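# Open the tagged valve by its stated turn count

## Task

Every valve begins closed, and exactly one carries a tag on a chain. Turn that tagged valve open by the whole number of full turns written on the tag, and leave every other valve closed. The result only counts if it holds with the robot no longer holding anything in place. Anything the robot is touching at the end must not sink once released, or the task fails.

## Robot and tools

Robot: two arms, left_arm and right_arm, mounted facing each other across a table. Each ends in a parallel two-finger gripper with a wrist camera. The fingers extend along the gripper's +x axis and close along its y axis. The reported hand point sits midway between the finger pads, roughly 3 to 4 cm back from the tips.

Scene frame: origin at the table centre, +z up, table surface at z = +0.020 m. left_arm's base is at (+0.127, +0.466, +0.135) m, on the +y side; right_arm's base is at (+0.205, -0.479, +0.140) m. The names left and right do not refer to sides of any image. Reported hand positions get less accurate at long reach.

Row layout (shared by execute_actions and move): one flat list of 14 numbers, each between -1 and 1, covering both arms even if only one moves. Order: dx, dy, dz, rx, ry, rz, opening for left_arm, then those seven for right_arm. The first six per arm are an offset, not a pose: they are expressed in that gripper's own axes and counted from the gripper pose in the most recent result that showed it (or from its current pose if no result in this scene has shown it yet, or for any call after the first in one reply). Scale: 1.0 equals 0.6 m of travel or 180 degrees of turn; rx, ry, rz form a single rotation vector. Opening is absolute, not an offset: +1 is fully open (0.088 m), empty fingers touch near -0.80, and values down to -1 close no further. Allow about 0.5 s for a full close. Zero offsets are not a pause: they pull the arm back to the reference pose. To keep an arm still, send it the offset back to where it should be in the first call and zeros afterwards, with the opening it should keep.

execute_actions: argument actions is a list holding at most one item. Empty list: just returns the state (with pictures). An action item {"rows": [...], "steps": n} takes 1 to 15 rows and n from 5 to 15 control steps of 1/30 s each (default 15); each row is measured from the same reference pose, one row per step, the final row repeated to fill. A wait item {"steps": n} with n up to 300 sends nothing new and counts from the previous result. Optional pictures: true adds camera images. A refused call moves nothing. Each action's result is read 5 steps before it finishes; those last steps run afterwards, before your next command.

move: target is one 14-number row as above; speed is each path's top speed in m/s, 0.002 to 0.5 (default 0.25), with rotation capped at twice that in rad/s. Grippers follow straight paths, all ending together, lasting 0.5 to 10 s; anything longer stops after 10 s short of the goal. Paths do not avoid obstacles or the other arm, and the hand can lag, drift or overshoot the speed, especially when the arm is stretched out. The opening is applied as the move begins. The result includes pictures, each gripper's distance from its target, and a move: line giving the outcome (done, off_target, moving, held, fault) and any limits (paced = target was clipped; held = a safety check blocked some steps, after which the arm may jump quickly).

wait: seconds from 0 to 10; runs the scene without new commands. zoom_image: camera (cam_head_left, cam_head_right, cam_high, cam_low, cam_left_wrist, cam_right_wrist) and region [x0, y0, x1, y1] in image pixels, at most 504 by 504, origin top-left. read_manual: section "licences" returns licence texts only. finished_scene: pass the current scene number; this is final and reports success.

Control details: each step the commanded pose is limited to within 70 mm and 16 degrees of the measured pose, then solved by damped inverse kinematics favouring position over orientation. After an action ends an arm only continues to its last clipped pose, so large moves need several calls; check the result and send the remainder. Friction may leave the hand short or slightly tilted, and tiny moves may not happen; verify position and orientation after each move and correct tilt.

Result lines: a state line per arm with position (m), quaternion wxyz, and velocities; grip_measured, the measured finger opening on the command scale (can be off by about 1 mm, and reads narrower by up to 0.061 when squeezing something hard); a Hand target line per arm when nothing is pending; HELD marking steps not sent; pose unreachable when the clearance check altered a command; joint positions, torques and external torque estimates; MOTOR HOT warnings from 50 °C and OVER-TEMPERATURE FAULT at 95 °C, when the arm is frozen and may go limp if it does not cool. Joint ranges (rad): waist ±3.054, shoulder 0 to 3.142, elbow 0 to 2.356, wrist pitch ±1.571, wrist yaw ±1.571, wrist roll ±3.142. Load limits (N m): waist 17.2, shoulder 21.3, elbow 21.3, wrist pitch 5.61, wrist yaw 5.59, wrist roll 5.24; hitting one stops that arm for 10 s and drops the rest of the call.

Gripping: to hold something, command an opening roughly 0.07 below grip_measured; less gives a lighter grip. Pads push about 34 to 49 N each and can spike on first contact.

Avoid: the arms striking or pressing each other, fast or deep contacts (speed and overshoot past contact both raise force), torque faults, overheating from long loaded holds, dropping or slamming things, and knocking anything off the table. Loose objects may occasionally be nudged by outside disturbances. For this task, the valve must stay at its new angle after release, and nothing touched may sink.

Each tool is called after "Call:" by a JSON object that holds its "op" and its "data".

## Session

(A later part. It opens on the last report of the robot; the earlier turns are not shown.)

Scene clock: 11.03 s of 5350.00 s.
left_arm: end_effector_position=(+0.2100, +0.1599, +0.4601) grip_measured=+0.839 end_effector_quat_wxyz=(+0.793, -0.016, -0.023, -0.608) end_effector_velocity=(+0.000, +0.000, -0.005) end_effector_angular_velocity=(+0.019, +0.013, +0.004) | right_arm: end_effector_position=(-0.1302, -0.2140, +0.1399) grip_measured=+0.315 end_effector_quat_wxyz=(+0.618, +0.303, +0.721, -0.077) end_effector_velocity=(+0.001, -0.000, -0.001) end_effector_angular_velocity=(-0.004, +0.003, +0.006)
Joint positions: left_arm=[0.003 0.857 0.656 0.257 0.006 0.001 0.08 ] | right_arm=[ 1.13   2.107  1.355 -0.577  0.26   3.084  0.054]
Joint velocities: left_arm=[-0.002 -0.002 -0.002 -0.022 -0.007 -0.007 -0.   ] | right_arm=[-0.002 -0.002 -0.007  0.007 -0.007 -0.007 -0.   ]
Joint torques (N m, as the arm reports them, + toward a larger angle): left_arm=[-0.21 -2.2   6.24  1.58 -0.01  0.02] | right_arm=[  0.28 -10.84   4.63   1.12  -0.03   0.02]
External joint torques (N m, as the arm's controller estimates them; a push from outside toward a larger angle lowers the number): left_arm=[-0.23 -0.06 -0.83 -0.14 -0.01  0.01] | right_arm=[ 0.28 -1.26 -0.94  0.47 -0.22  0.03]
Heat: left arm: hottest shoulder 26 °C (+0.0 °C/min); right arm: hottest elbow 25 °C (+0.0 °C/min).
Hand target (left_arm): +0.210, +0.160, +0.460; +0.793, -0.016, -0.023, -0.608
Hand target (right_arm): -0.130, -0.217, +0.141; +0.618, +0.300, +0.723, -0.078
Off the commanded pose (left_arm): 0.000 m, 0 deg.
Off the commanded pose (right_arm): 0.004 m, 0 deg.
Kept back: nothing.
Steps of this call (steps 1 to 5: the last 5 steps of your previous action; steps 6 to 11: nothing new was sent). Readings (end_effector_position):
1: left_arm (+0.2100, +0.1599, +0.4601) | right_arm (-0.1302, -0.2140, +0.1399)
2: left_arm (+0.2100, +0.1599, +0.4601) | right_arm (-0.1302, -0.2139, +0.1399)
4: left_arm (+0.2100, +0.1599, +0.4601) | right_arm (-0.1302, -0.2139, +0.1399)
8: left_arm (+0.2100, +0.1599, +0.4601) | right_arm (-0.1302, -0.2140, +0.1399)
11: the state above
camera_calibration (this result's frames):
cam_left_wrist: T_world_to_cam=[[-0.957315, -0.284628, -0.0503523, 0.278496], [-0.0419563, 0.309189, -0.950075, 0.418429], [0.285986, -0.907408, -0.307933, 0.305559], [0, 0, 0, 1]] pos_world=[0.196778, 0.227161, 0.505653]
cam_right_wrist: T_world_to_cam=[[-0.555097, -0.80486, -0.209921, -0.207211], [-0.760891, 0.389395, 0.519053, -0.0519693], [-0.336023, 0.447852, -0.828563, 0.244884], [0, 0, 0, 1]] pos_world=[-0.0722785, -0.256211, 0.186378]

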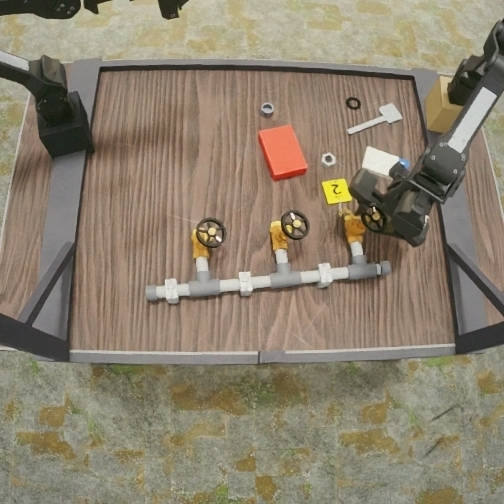

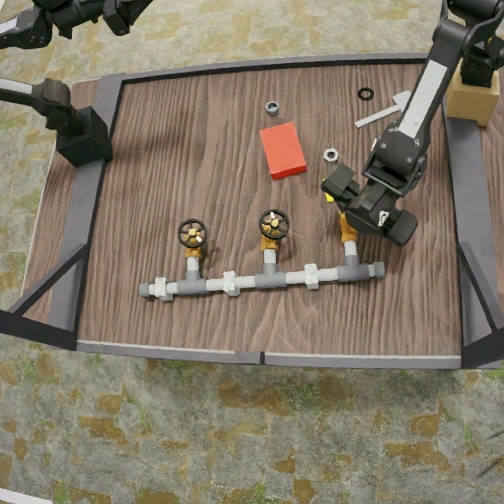

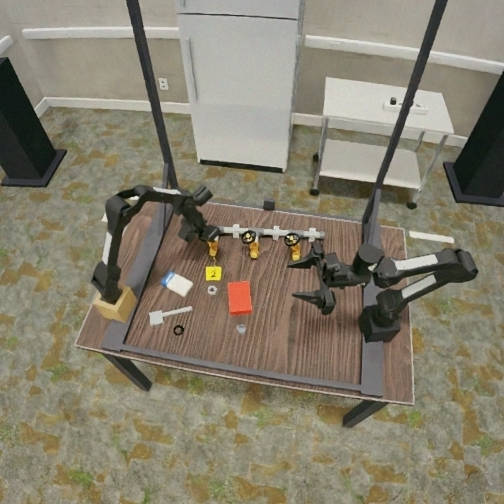

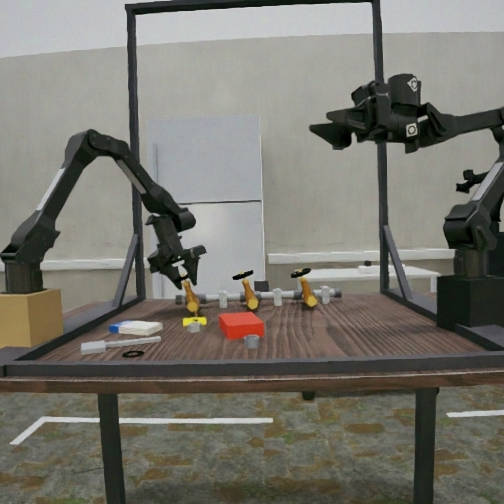

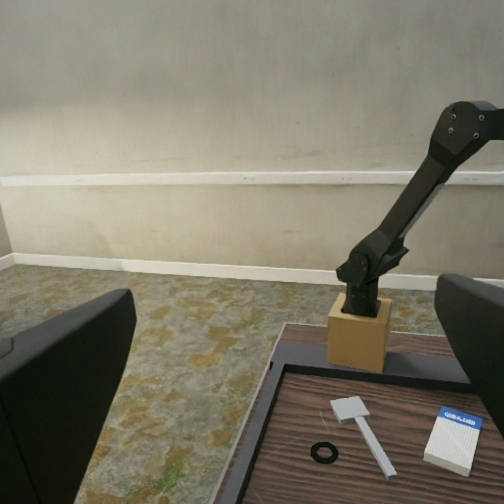

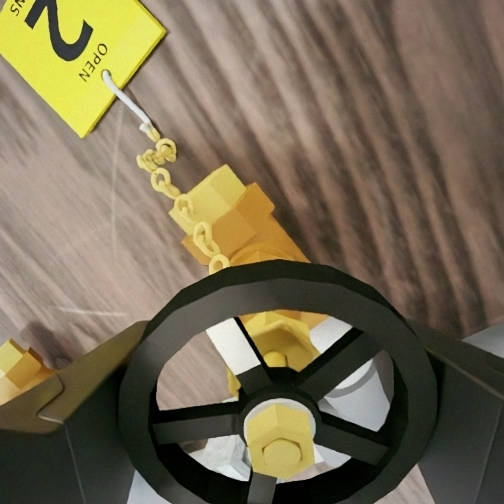

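Gripped (larger wheel, 0.315). This picture at roll 3.084 is my reference.

Call:
{"op": "move", "data": {"target": [0,0,0,0,0,0,0.84,0,0,0,-0.98,0,0,0.23], "speed": 0.5}}

Call:
{"op": "move", "data": {"target": [0,0,0,0,0,0,0.84,0,0,0,-0.98,0,0,0.23], "speed": 0.5}}

Scene clock: 15.00 s of 5350.00 s.
left_arm: end_effector_position=(+0.2100, +0.1599, +0.4601) grip_measured=+0.839 end_effector_quat_wxyz=(+0.793, -0.016, -0.023, -0.608) end_effector_velocity=(+0.002, +0.001, -0.004) end_effector_angular_velocity=(+0.013, -0.003, +0.020) | right_arm: end_effector_position=(-0.1315, -0.2123, +0.1392) grip_measured=+0.298 end_effector_quat_wxyz=(+0.328, -0.601, +0.110, +0.721) end_effector_velocity=(-0.001, +0.001, +0.002) end_effector_angular_velocity=(+0.003, +0.002, +0.034)
Joint positions: left_arm=[0.003 0.857 0.656 0.257 0.006 0.001 0.08 ] | right_arm=[ 1.126  2.109  1.355 -0.566  0.252  0.025  0.054]
Joint velocities: left_arm=[-0.002 -0.002 -0.007 -0.007 -0.022  0.007 -0.   ] | right_arm=[-0.002 -0.007 -0.002  0.007 -0.007 -0.037 -0.   ]
Joint torques (N m, as the arm reports them, + toward a larger angle): left_arm=[-0.05 -1.98  6.17  1.59  0.    0.03] | right_arm=[  0.35 -10.     6.25   0.48   0.45  -0.46]
External joint torques (N m, as the arm's controller estimates them; a push from outside toward a larger angle lowers the number): left_arm=[-0.06  0.18 -0.92 -0.14  0.01  0.02] | right_arm=[ 0.41 -0.18  0.48 -0.32  0.27 -0.47]
Heat: left arm: hottest shoulder 26 °C (+0.0 °C/min); right arm: hottest shoulder 25 °C (+0.0 °C/min).
Hand target (left_arm): +0.210, +0.160, +0.460; +0.793, -0.016, -0.023, -0.608
Hand target (right_arm): -0.130, -0.214, +0.140; -0.322, +0.608, -0.100, -0.719
Off the commanded pose (left_arm): 0.000 m, 0 deg.
Off the commanded pose (right_arm): 0.002 m, 2 deg.
Kept back: nothing.
move: done
camera_calibration (this result's frames):
cam_left_wrist: T_world_to_cam=[[-0.957315, -0.284628, -0.0503523, 0.278496], [-0.0419563, 0.309189, -0.950075, 0.418429], [0.285986, -0.907408, -0.307933, 0.305559], [0, 0, 0, 1]] pos_world=[0.196778, 0.227161, 0.505653]
cam_right_wrist: T_world_to_cam=[[0.631139, 0.726021, 0.273052, 0.206993], [0.74575, -0.664781, 0.0438505, -0.0127872], [0.213356, 0.175953, -0.960999, 0.276138], [0, 0, 0, 1]] pos_world=[-0.180021, -0.207369, 0.20941]

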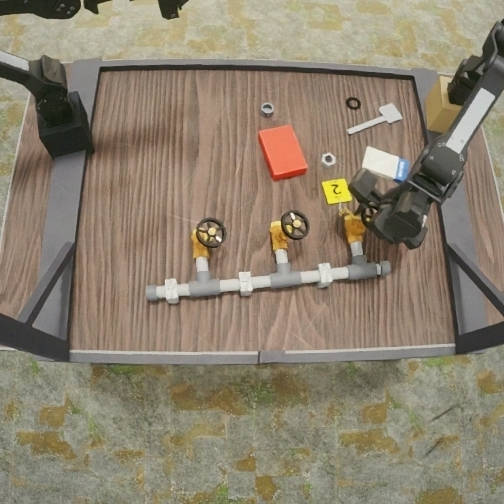

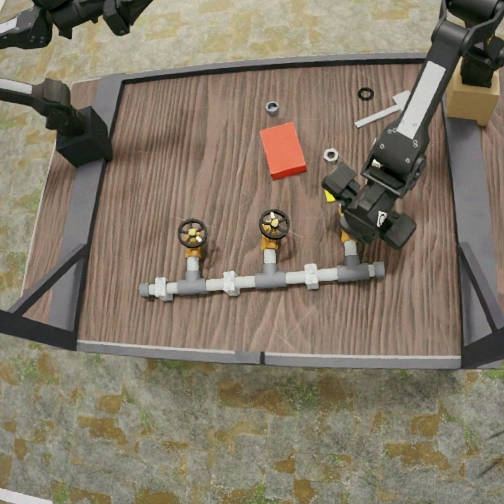

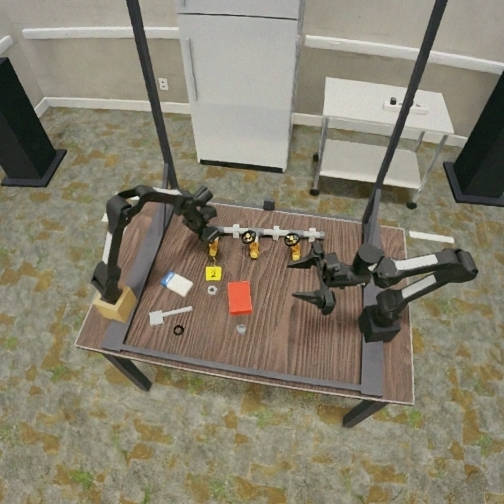

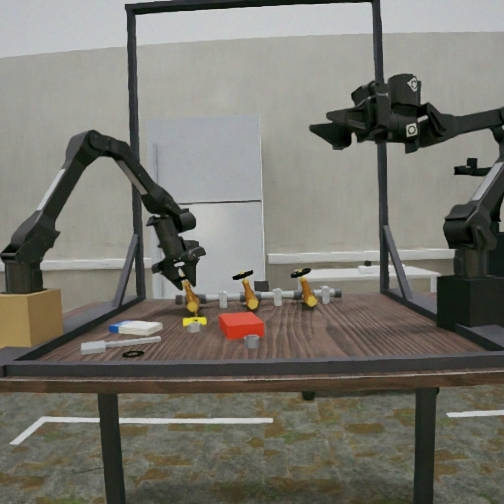

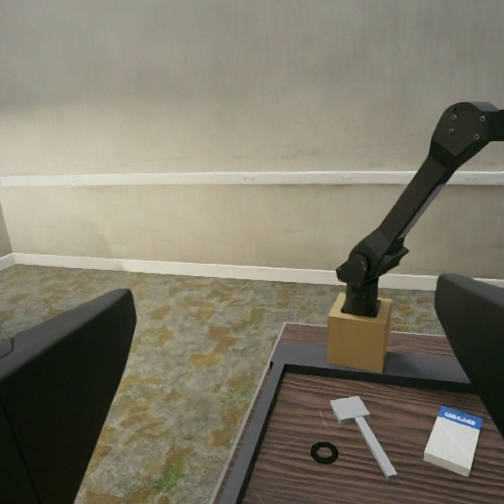

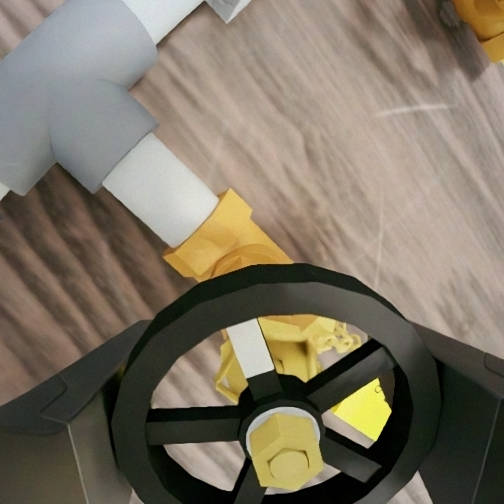

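Scene clock: 18.73 s of 5350.00 s.
left_arm: end_effector_position=(+0.2100, +0.1599, +0.4601) grip_measured=+0.839 end_effector_quat_wxyz=(+0.793, -0.016, -0.023, -0.608) end_effector_velocity=(-0.001, -0.000, -0.004) end_effector_angular_velocity=(+0.010, +0.011, -0.000) | right_arm: end_effector_position=(-0.1309, -0.2123, +0.1377) grip_measured=+0.292 end_effector_quat_wxyz=(+0.588, +0.350, +0.715, -0.143) end_effector_velocity=(+0.001, -0.001, +0.002) end_effector_angular_velocity=(-0.006, -0.005, +0.020)
Joint positions: left_arm=[0.003 0.857 0.656 0.257 0.006 0.001 0.08 ] | right_arm=[ 1.122  2.113  1.355 -0.567  0.244 -3.035  0.053]
Joint velocities: left_arm=[-0.007 -0.002 -0.007 -0.007 -0.007 -0.007 -0.   ] | right_arm=[-0.002 -0.007 -0.002 -0.007 -0.007 -0.022 -0.   ]
Joint torques (N m, as the arm reports them, + toward a larger angle): left_arm=[-0.15 -2.07  6.42  1.55  0.01  0.03] | right_arm=[ 0.26 -9.93  6.08  1.15  0.46 -0.5 ]
External joint torques (N m, as the arm's controller estimates them; a push from outside toward a larger angle lowers the number): left_arm=[-0.15  0.1  -0.73 -0.19  0.01  0.02] | right_arm=[ 0.2  -0.3   0.51  0.5   0.29 -0.49]
Heat: left arm: hottest shoulder 26 °C (+0.0 °C/min); right arm: hottest shoulder 26 °C (+3.2 °C/min).
Hand target (left_arm): +0.210, +0.160, +0.460; +0.793, -0.016, -0.023, -0.608
Hand target (right_arm): -0.131, -0.212, +0.139; +0.591, +0.346, +0.717, -0.132
Off the commanded pose (left_arm): 0.000 m, 0 deg.
Off the commanded pose (right_arm): 0.002 m, 1 deg.
Kept back: nothing.
move: done
camera_calibration (this result's frames):
cam_left_wrist: T_world_to_cam=[[-0.957315, -0.284628, -0.0503523, 0.278496], [-0.0419563, 0.309189, -0.950075, 0.418429], [0.285986, -0.907408, -0.307933, 0.305559], [0, 0, 0, 1]] pos_world=[0.196778, 0.227161, 0.505653]
cam_right_wrist: T_world_to_cam=[[-0.687662, -0.709755, -0.15287, -0.211764], [-0.652567, 0.511932, 0.558643, -0.0172764], [-0.318241, 0.483915, -0.815199, 0.250234], [0, 0, 0, 1]] pos_world=[-0.0772614, -0.262548, 0.181269]

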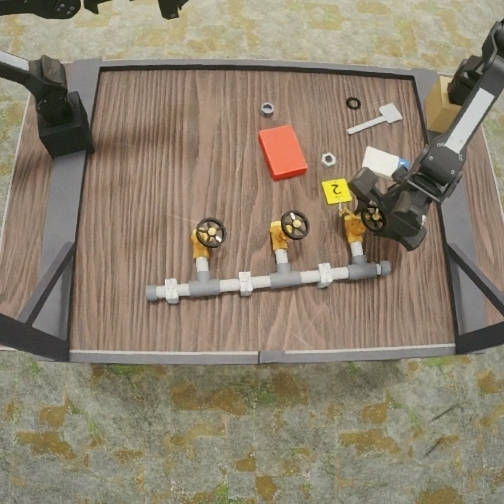

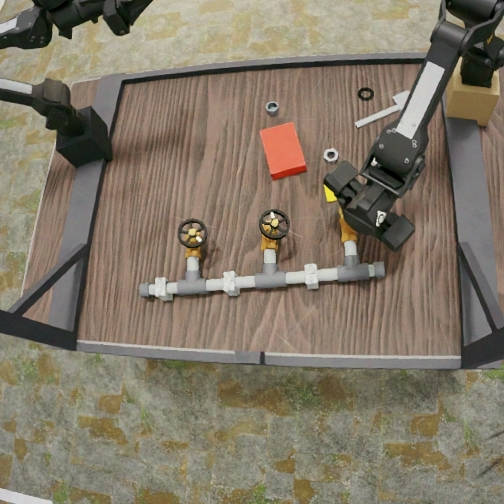

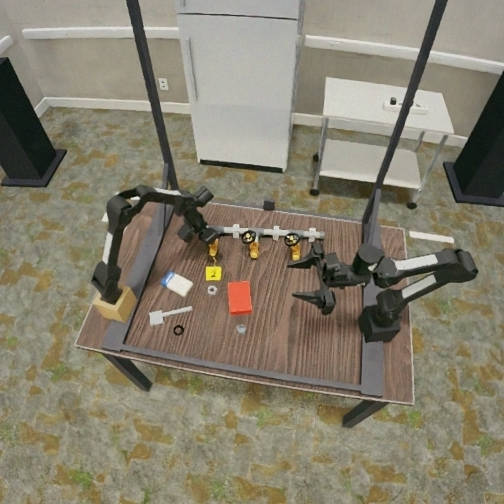

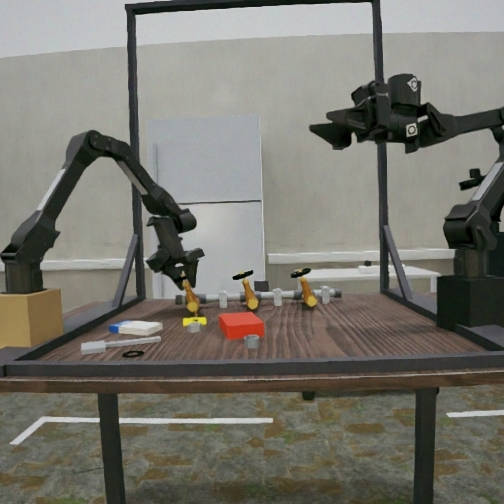

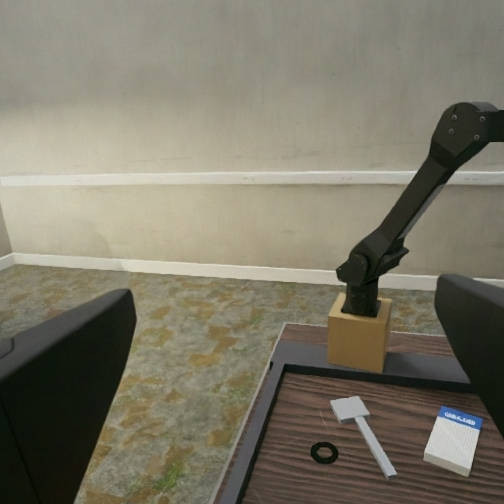

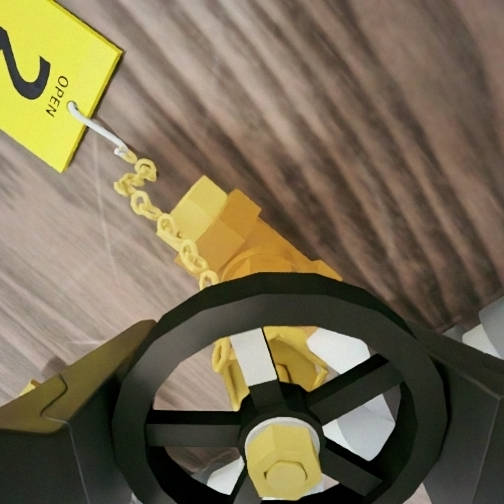

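Call:
{"op": "execute_actions", "data": {"actions": [{"rows":[[0,0,0,0,0,0,0.84,0,0,0,0,0,0,0.7]],"steps":8}]}}

Call:
{"op": "move", "data": {"target": [0,0,0,0,0,0,0.84,0,0,0,0.975,0,0,0.7], "speed": 0.5}}

Call:
{"op": "move", "data": {"target": [0,0,0,0,0,0,0.84,0,0,0,0.975,0,0,0.7], "speed": 0.5}}

Scene clock: 19.03 s of 5350.00 s.
left_arm: end_effector_position=(+0.2100, +0.1599, +0.4601) grip_measured=+0.839 end_effector_quat_wxyz=(+0.793, -0.016, -0.023, -0.608) end_effector_velocity=(-0.002, -0.000, -0.002) end_effector_angular_velocity=(+0.009, -0.006, -0.009) | right_arm: end_effector_position=(-0.1309, -0.2122, +0.1379) grip_measured=+0.476 end_effector_quat_wxyz=(+0.589, +0.348, +0.716, -0.140) end_effector_velocity=(-0.006, +0.007, +0.012) end_effector_angular_velocity=(+0.022, +0.049, -0.012)
Joint positions: left_arm=[0.003 0.857 0.656 0.257 0.006 0.001 0.08 ] | right_arm=[ 1.122  2.112  1.355 -0.566  0.245 -3.041  0.062]
Joint velocities: left_arm=[-0.002 -0.002 -0.002 -0.007  0.007  0.007 -0.   ] | right_arm=[-0.007 -0.022  0.007  0.022 -0.007  0.007  0.083]
Joint torques (N m, as the arm reports them, + toward a larger angle): left_arm=[-0.06 -2.11  6.26  1.55  0.    0.04] | right_arm=[ 0.03 -9.55  5.99  1.11  0.25 -0.04]
External joint torques (N m, as the arm's controller estimates them; a push from outside toward a larger angle lowers the number): left_arm=[-0.05  0.04 -0.86 -0.18  0.    0.03] | right_arm=[ 0.09  0.33  0.18  0.41  0.09 -0.05]
Heat: left arm: hottest shoulder 25 °C (-3.2 °C/min); right arm: hottest shoulder 26 °C (+3.2 °C/min).
Steps of this call (steps 1 to 6: nothing new was sent; steps 7 to 9: the first 3 steps of this action). Readings (end_effector_position):
7: left_arm (+0.2100, +0.1599, +0.4601) | right_arm (-0.1309, -0.2121, +0.1377)
8: left_arm (+0.2100, +0.1599, +0.4601) | right_arm (-0.1309, -0.2122, +0.1377)
9: the state above

Scene clock: 23.30 s of 5350.00 s.
left_arm: end_effector_position=(+0.2100, +0.1599, +0.4601) grip_measured=+0.839 end_effector_quat_wxyz=(+0.793, -0.016, -0.023, -0.608) end_effector_velocity=(+0.004, +0.001, -0.005) end_effector_angular_velocity=(+0.023, -0.000, +0.025) | right_arm: end_effector_position=(-0.1316, -0.2117, +0.1387) grip_measured=+0.698 end_effector_quat_wxyz=(+0.325, -0.601, +0.111, +0.722) end_effector_velocity=(+0.002, -0.004, -0.002) end_effector_angular_velocity=(-0.025, +0.004, -0.004)
Joint positions: left_arm=[0.003 0.857 0.656 0.257 0.006 0.001 0.08 ] | right_arm=[ 1.122  2.111  1.355 -0.564  0.245  0.02   0.073]
Joint velocities: left_arm=[ 0.002 -0.002 -0.002 -0.022 -0.022  0.007 -0.   ] | right_arm=[-0.002 -0.002 -0.007 -0.007 -0.022  0.007 -0.   ]
Joint torques (N m, as the arm reports them, + toward a larger angle): left_arm=[-0.08 -2.18  6.3   1.57  0.    0.02] | right_arm=[-0.04 -9.79  6.23  1.14  0.15  0.07]
External joint torques (N m, as the arm's controller estimates them; a push from outside toward a larger angle lowers the number): left_arm=[-0.12 -0.07 -0.74 -0.14  0.01  0.02] | right_arm=[-0.06 -0.07  0.56  0.36 -0.01  0.06]
Heat: left arm: hottest shoulder 25 °C (-2.6 °C/min); right arm: hottest shoulder 27 °C (+5.2 °C/min).
Hand target (left_arm): +0.210, +0.160, +0.460; +0.793, -0.016, -0.023, -0.608
Hand target (right_arm): -0.131, -0.212, +0.139; +0.326, -0.601, +0.113, +0.721
Off your previous action's commanded pose (left_arm): 0.000 m, 0 deg at its last step (step 5 of this call).
Off your previous action's commanded pose (right_arm): 0.001 m, 0 deg at its last step (step 5 of this call).
Off the commanded pose (left_arm): 0.000 m, 0 deg.
Off the commanded pose (right_arm): 0.000 m, 0 deg.
Kept back: nothing.
move: done
camera_calibration (this result's frames):
cam_left_wrist: T_world_to_cam=[[-0.957315, -0.284628, -0.0503523, 0.278496], [-0.0419563, 0.309189, -0.950075, 0.418429], [0.285986, -0.907408, -0.307933, 0.305559], [0, 0, 0, 1]] pos_world=[0.196778, 0.227161, 0.505653]
cam_right_wrist: T_world_to_cam=[[0.630088, 0.729032, 0.267397, 0.208093], [0.747662, -0.662575, 0.0446738, -0.0116761], [0.209739, 0.171775, -0.96255, 0.274367], [0, 0, 0, 1]] pos_world=[-0.179933, -0.206572, 0.20897]

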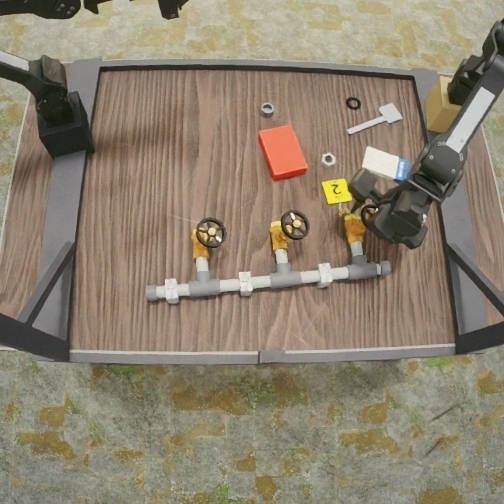

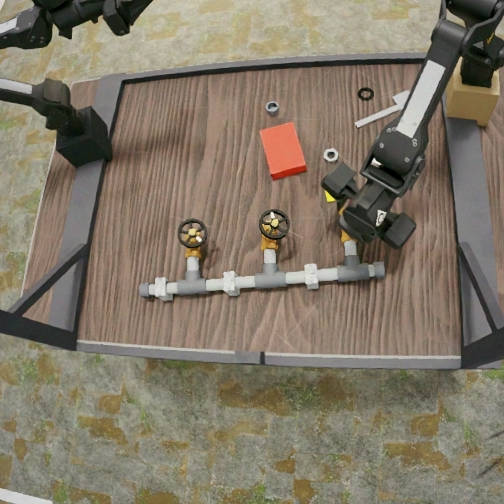

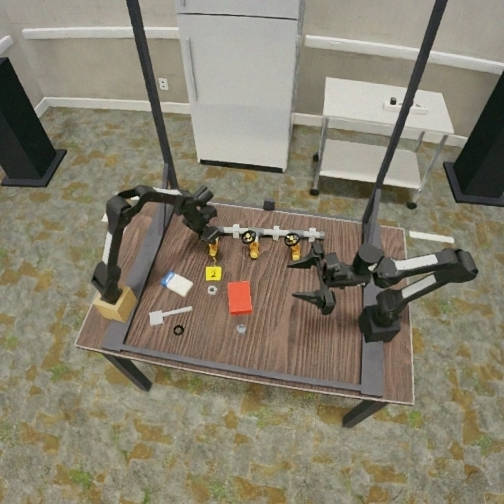

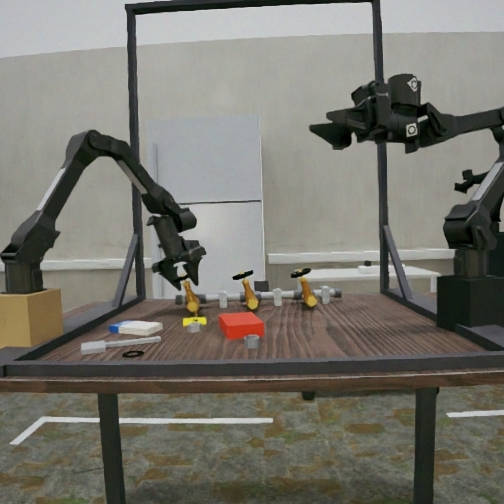

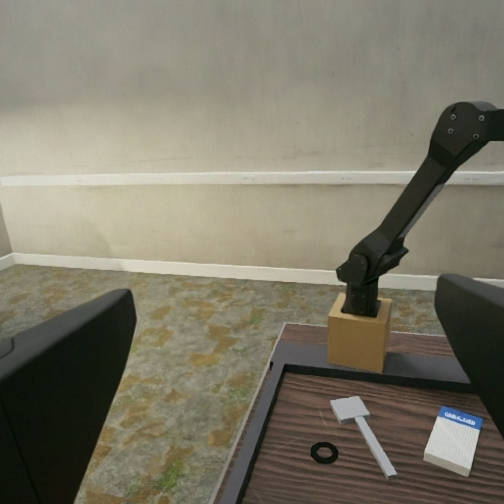

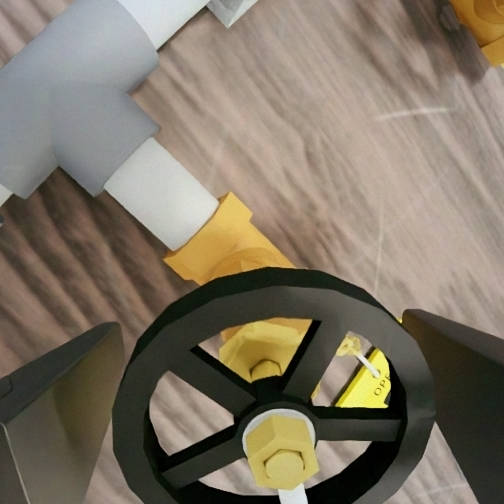

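Scene clock: 27.00 s of 5350.00 s.
left_arm: end_effector_position=(+0.2100, +0.1599, +0.4601) grip_measured=+0.839 end_effector_quat_wxyz=(+0.793, -0.016, -0.023, -0.608) end_effector_velocity=(+0.004, +0.002, -0.001) end_effector_angular_velocity=(-0.005, +0.008, +0.024) | right_arm: end_effector_position=(-0.1320, -0.2115, +0.1388) grip_measured=+0.698 end_effector_quat_wxyz=(+0.613, +0.300, +0.726, -0.081) end_effector_velocity=(+0.002, -0.001, -0.000) end_effector_angular_velocity=(-0.010, +0.000, -0.007)
Joint positions: left_arm=[0.003 0.857 0.656 0.257 0.006 0.001 0.08 ] | right_arm=[ 1.122  2.111  1.355 -0.562  0.245  3.078  0.073]
Joint velocities: left_arm=[ 0.002 -0.002 -0.007  0.007 -0.022 -0.007 -0.   ] | right_arm=[-0.002 -0.002 -0.002 -0.007 -0.007  0.007  0.   ]
Joint torques (N m, as the arm reports them, + toward a larger angle): left_arm=[-0.06 -1.96  6.46  1.57  0.01  0.02] | right_arm=[ 0.01 -9.69  6.13  1.01  0.17  0.07]
External joint torques (N m, as the arm's controller estimates them; a push from outside toward a larger angle lowers the number): left_arm=[-0.08  0.2  -0.63 -0.16  0.01  0.01] | right_arm=[-0.05 -0.05  0.54  0.34 -0.01  0.08]
Heat: left arm: hottest elbow 26 °C (+0.0 °C/min); right arm: hottest shoulder 28 °C (+6.7 °C/min).
Hand target (left_arm): +0.210, +0.160, +0.460; +0.793, -0.016, -0.023, -0.608
Hand target (right_arm): -0.132, -0.212, +0.139; +0.613, +0.301, +0.726, -0.083
Off the commanded pose (left_arm): 0.000 m, 0 deg.
Off the commanded pose (right_arm): 0.000 m, 0 deg.
Kept back: nothing.
move: done
camera_calibration (this result's frames):
cam_left_wrist: T_world_to_cam=[[-0.957315, -0.284628, -0.0503523, 0.278496], [-0.0419563, 0.309189, -0.950075, 0.418429], [0.285986, -0.907408, -0.307933, 0.305559], [0, 0, 0, 1]] pos_world=[0.196778, 0.227161, 0.505653]
cam_right_wrist: T_world_to_cam=[[-0.556963, -0.806839, -0.196985, -0.208893], [-0.753152, 0.390685, 0.52927, -0.0538565], [-0.350077, 0.443144, -0.82527, 0.238956], [0, 0, 0, 1]] pos_world=[-0.073255, -0.253394, 0.184559]

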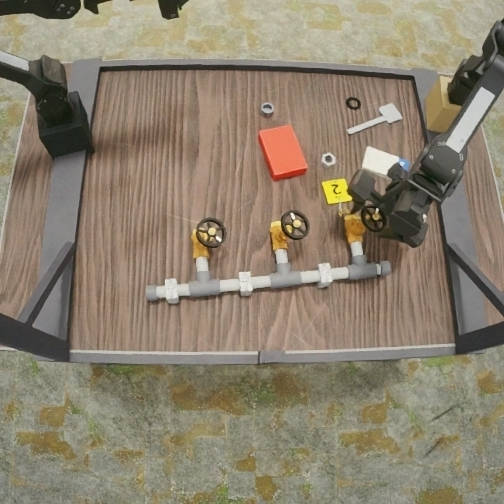

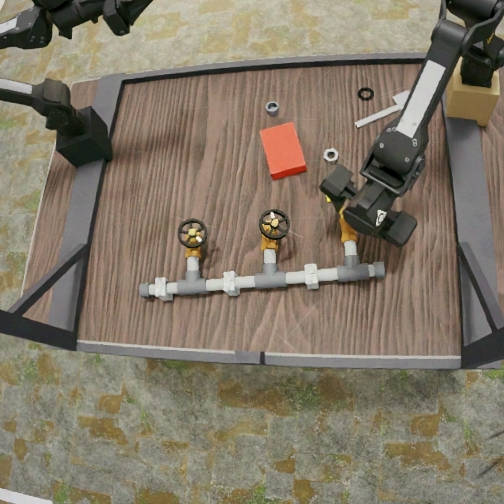

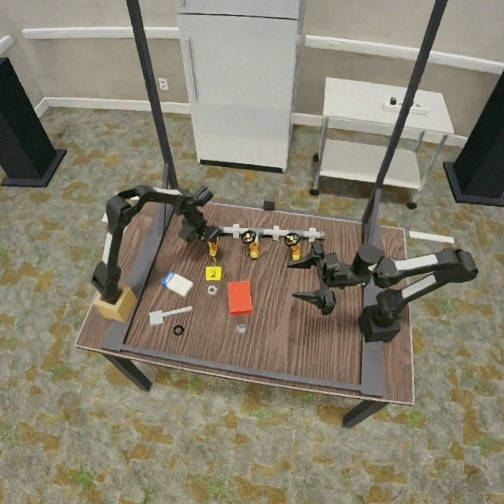

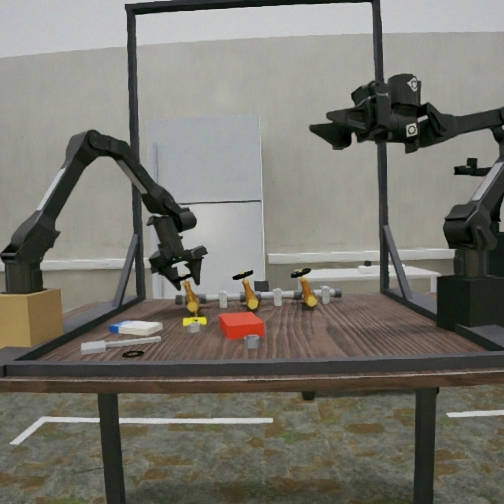

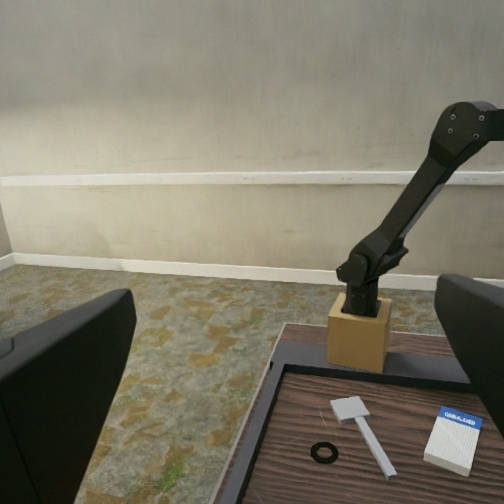

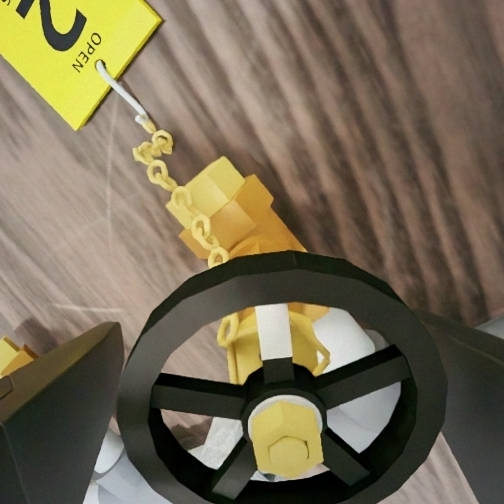

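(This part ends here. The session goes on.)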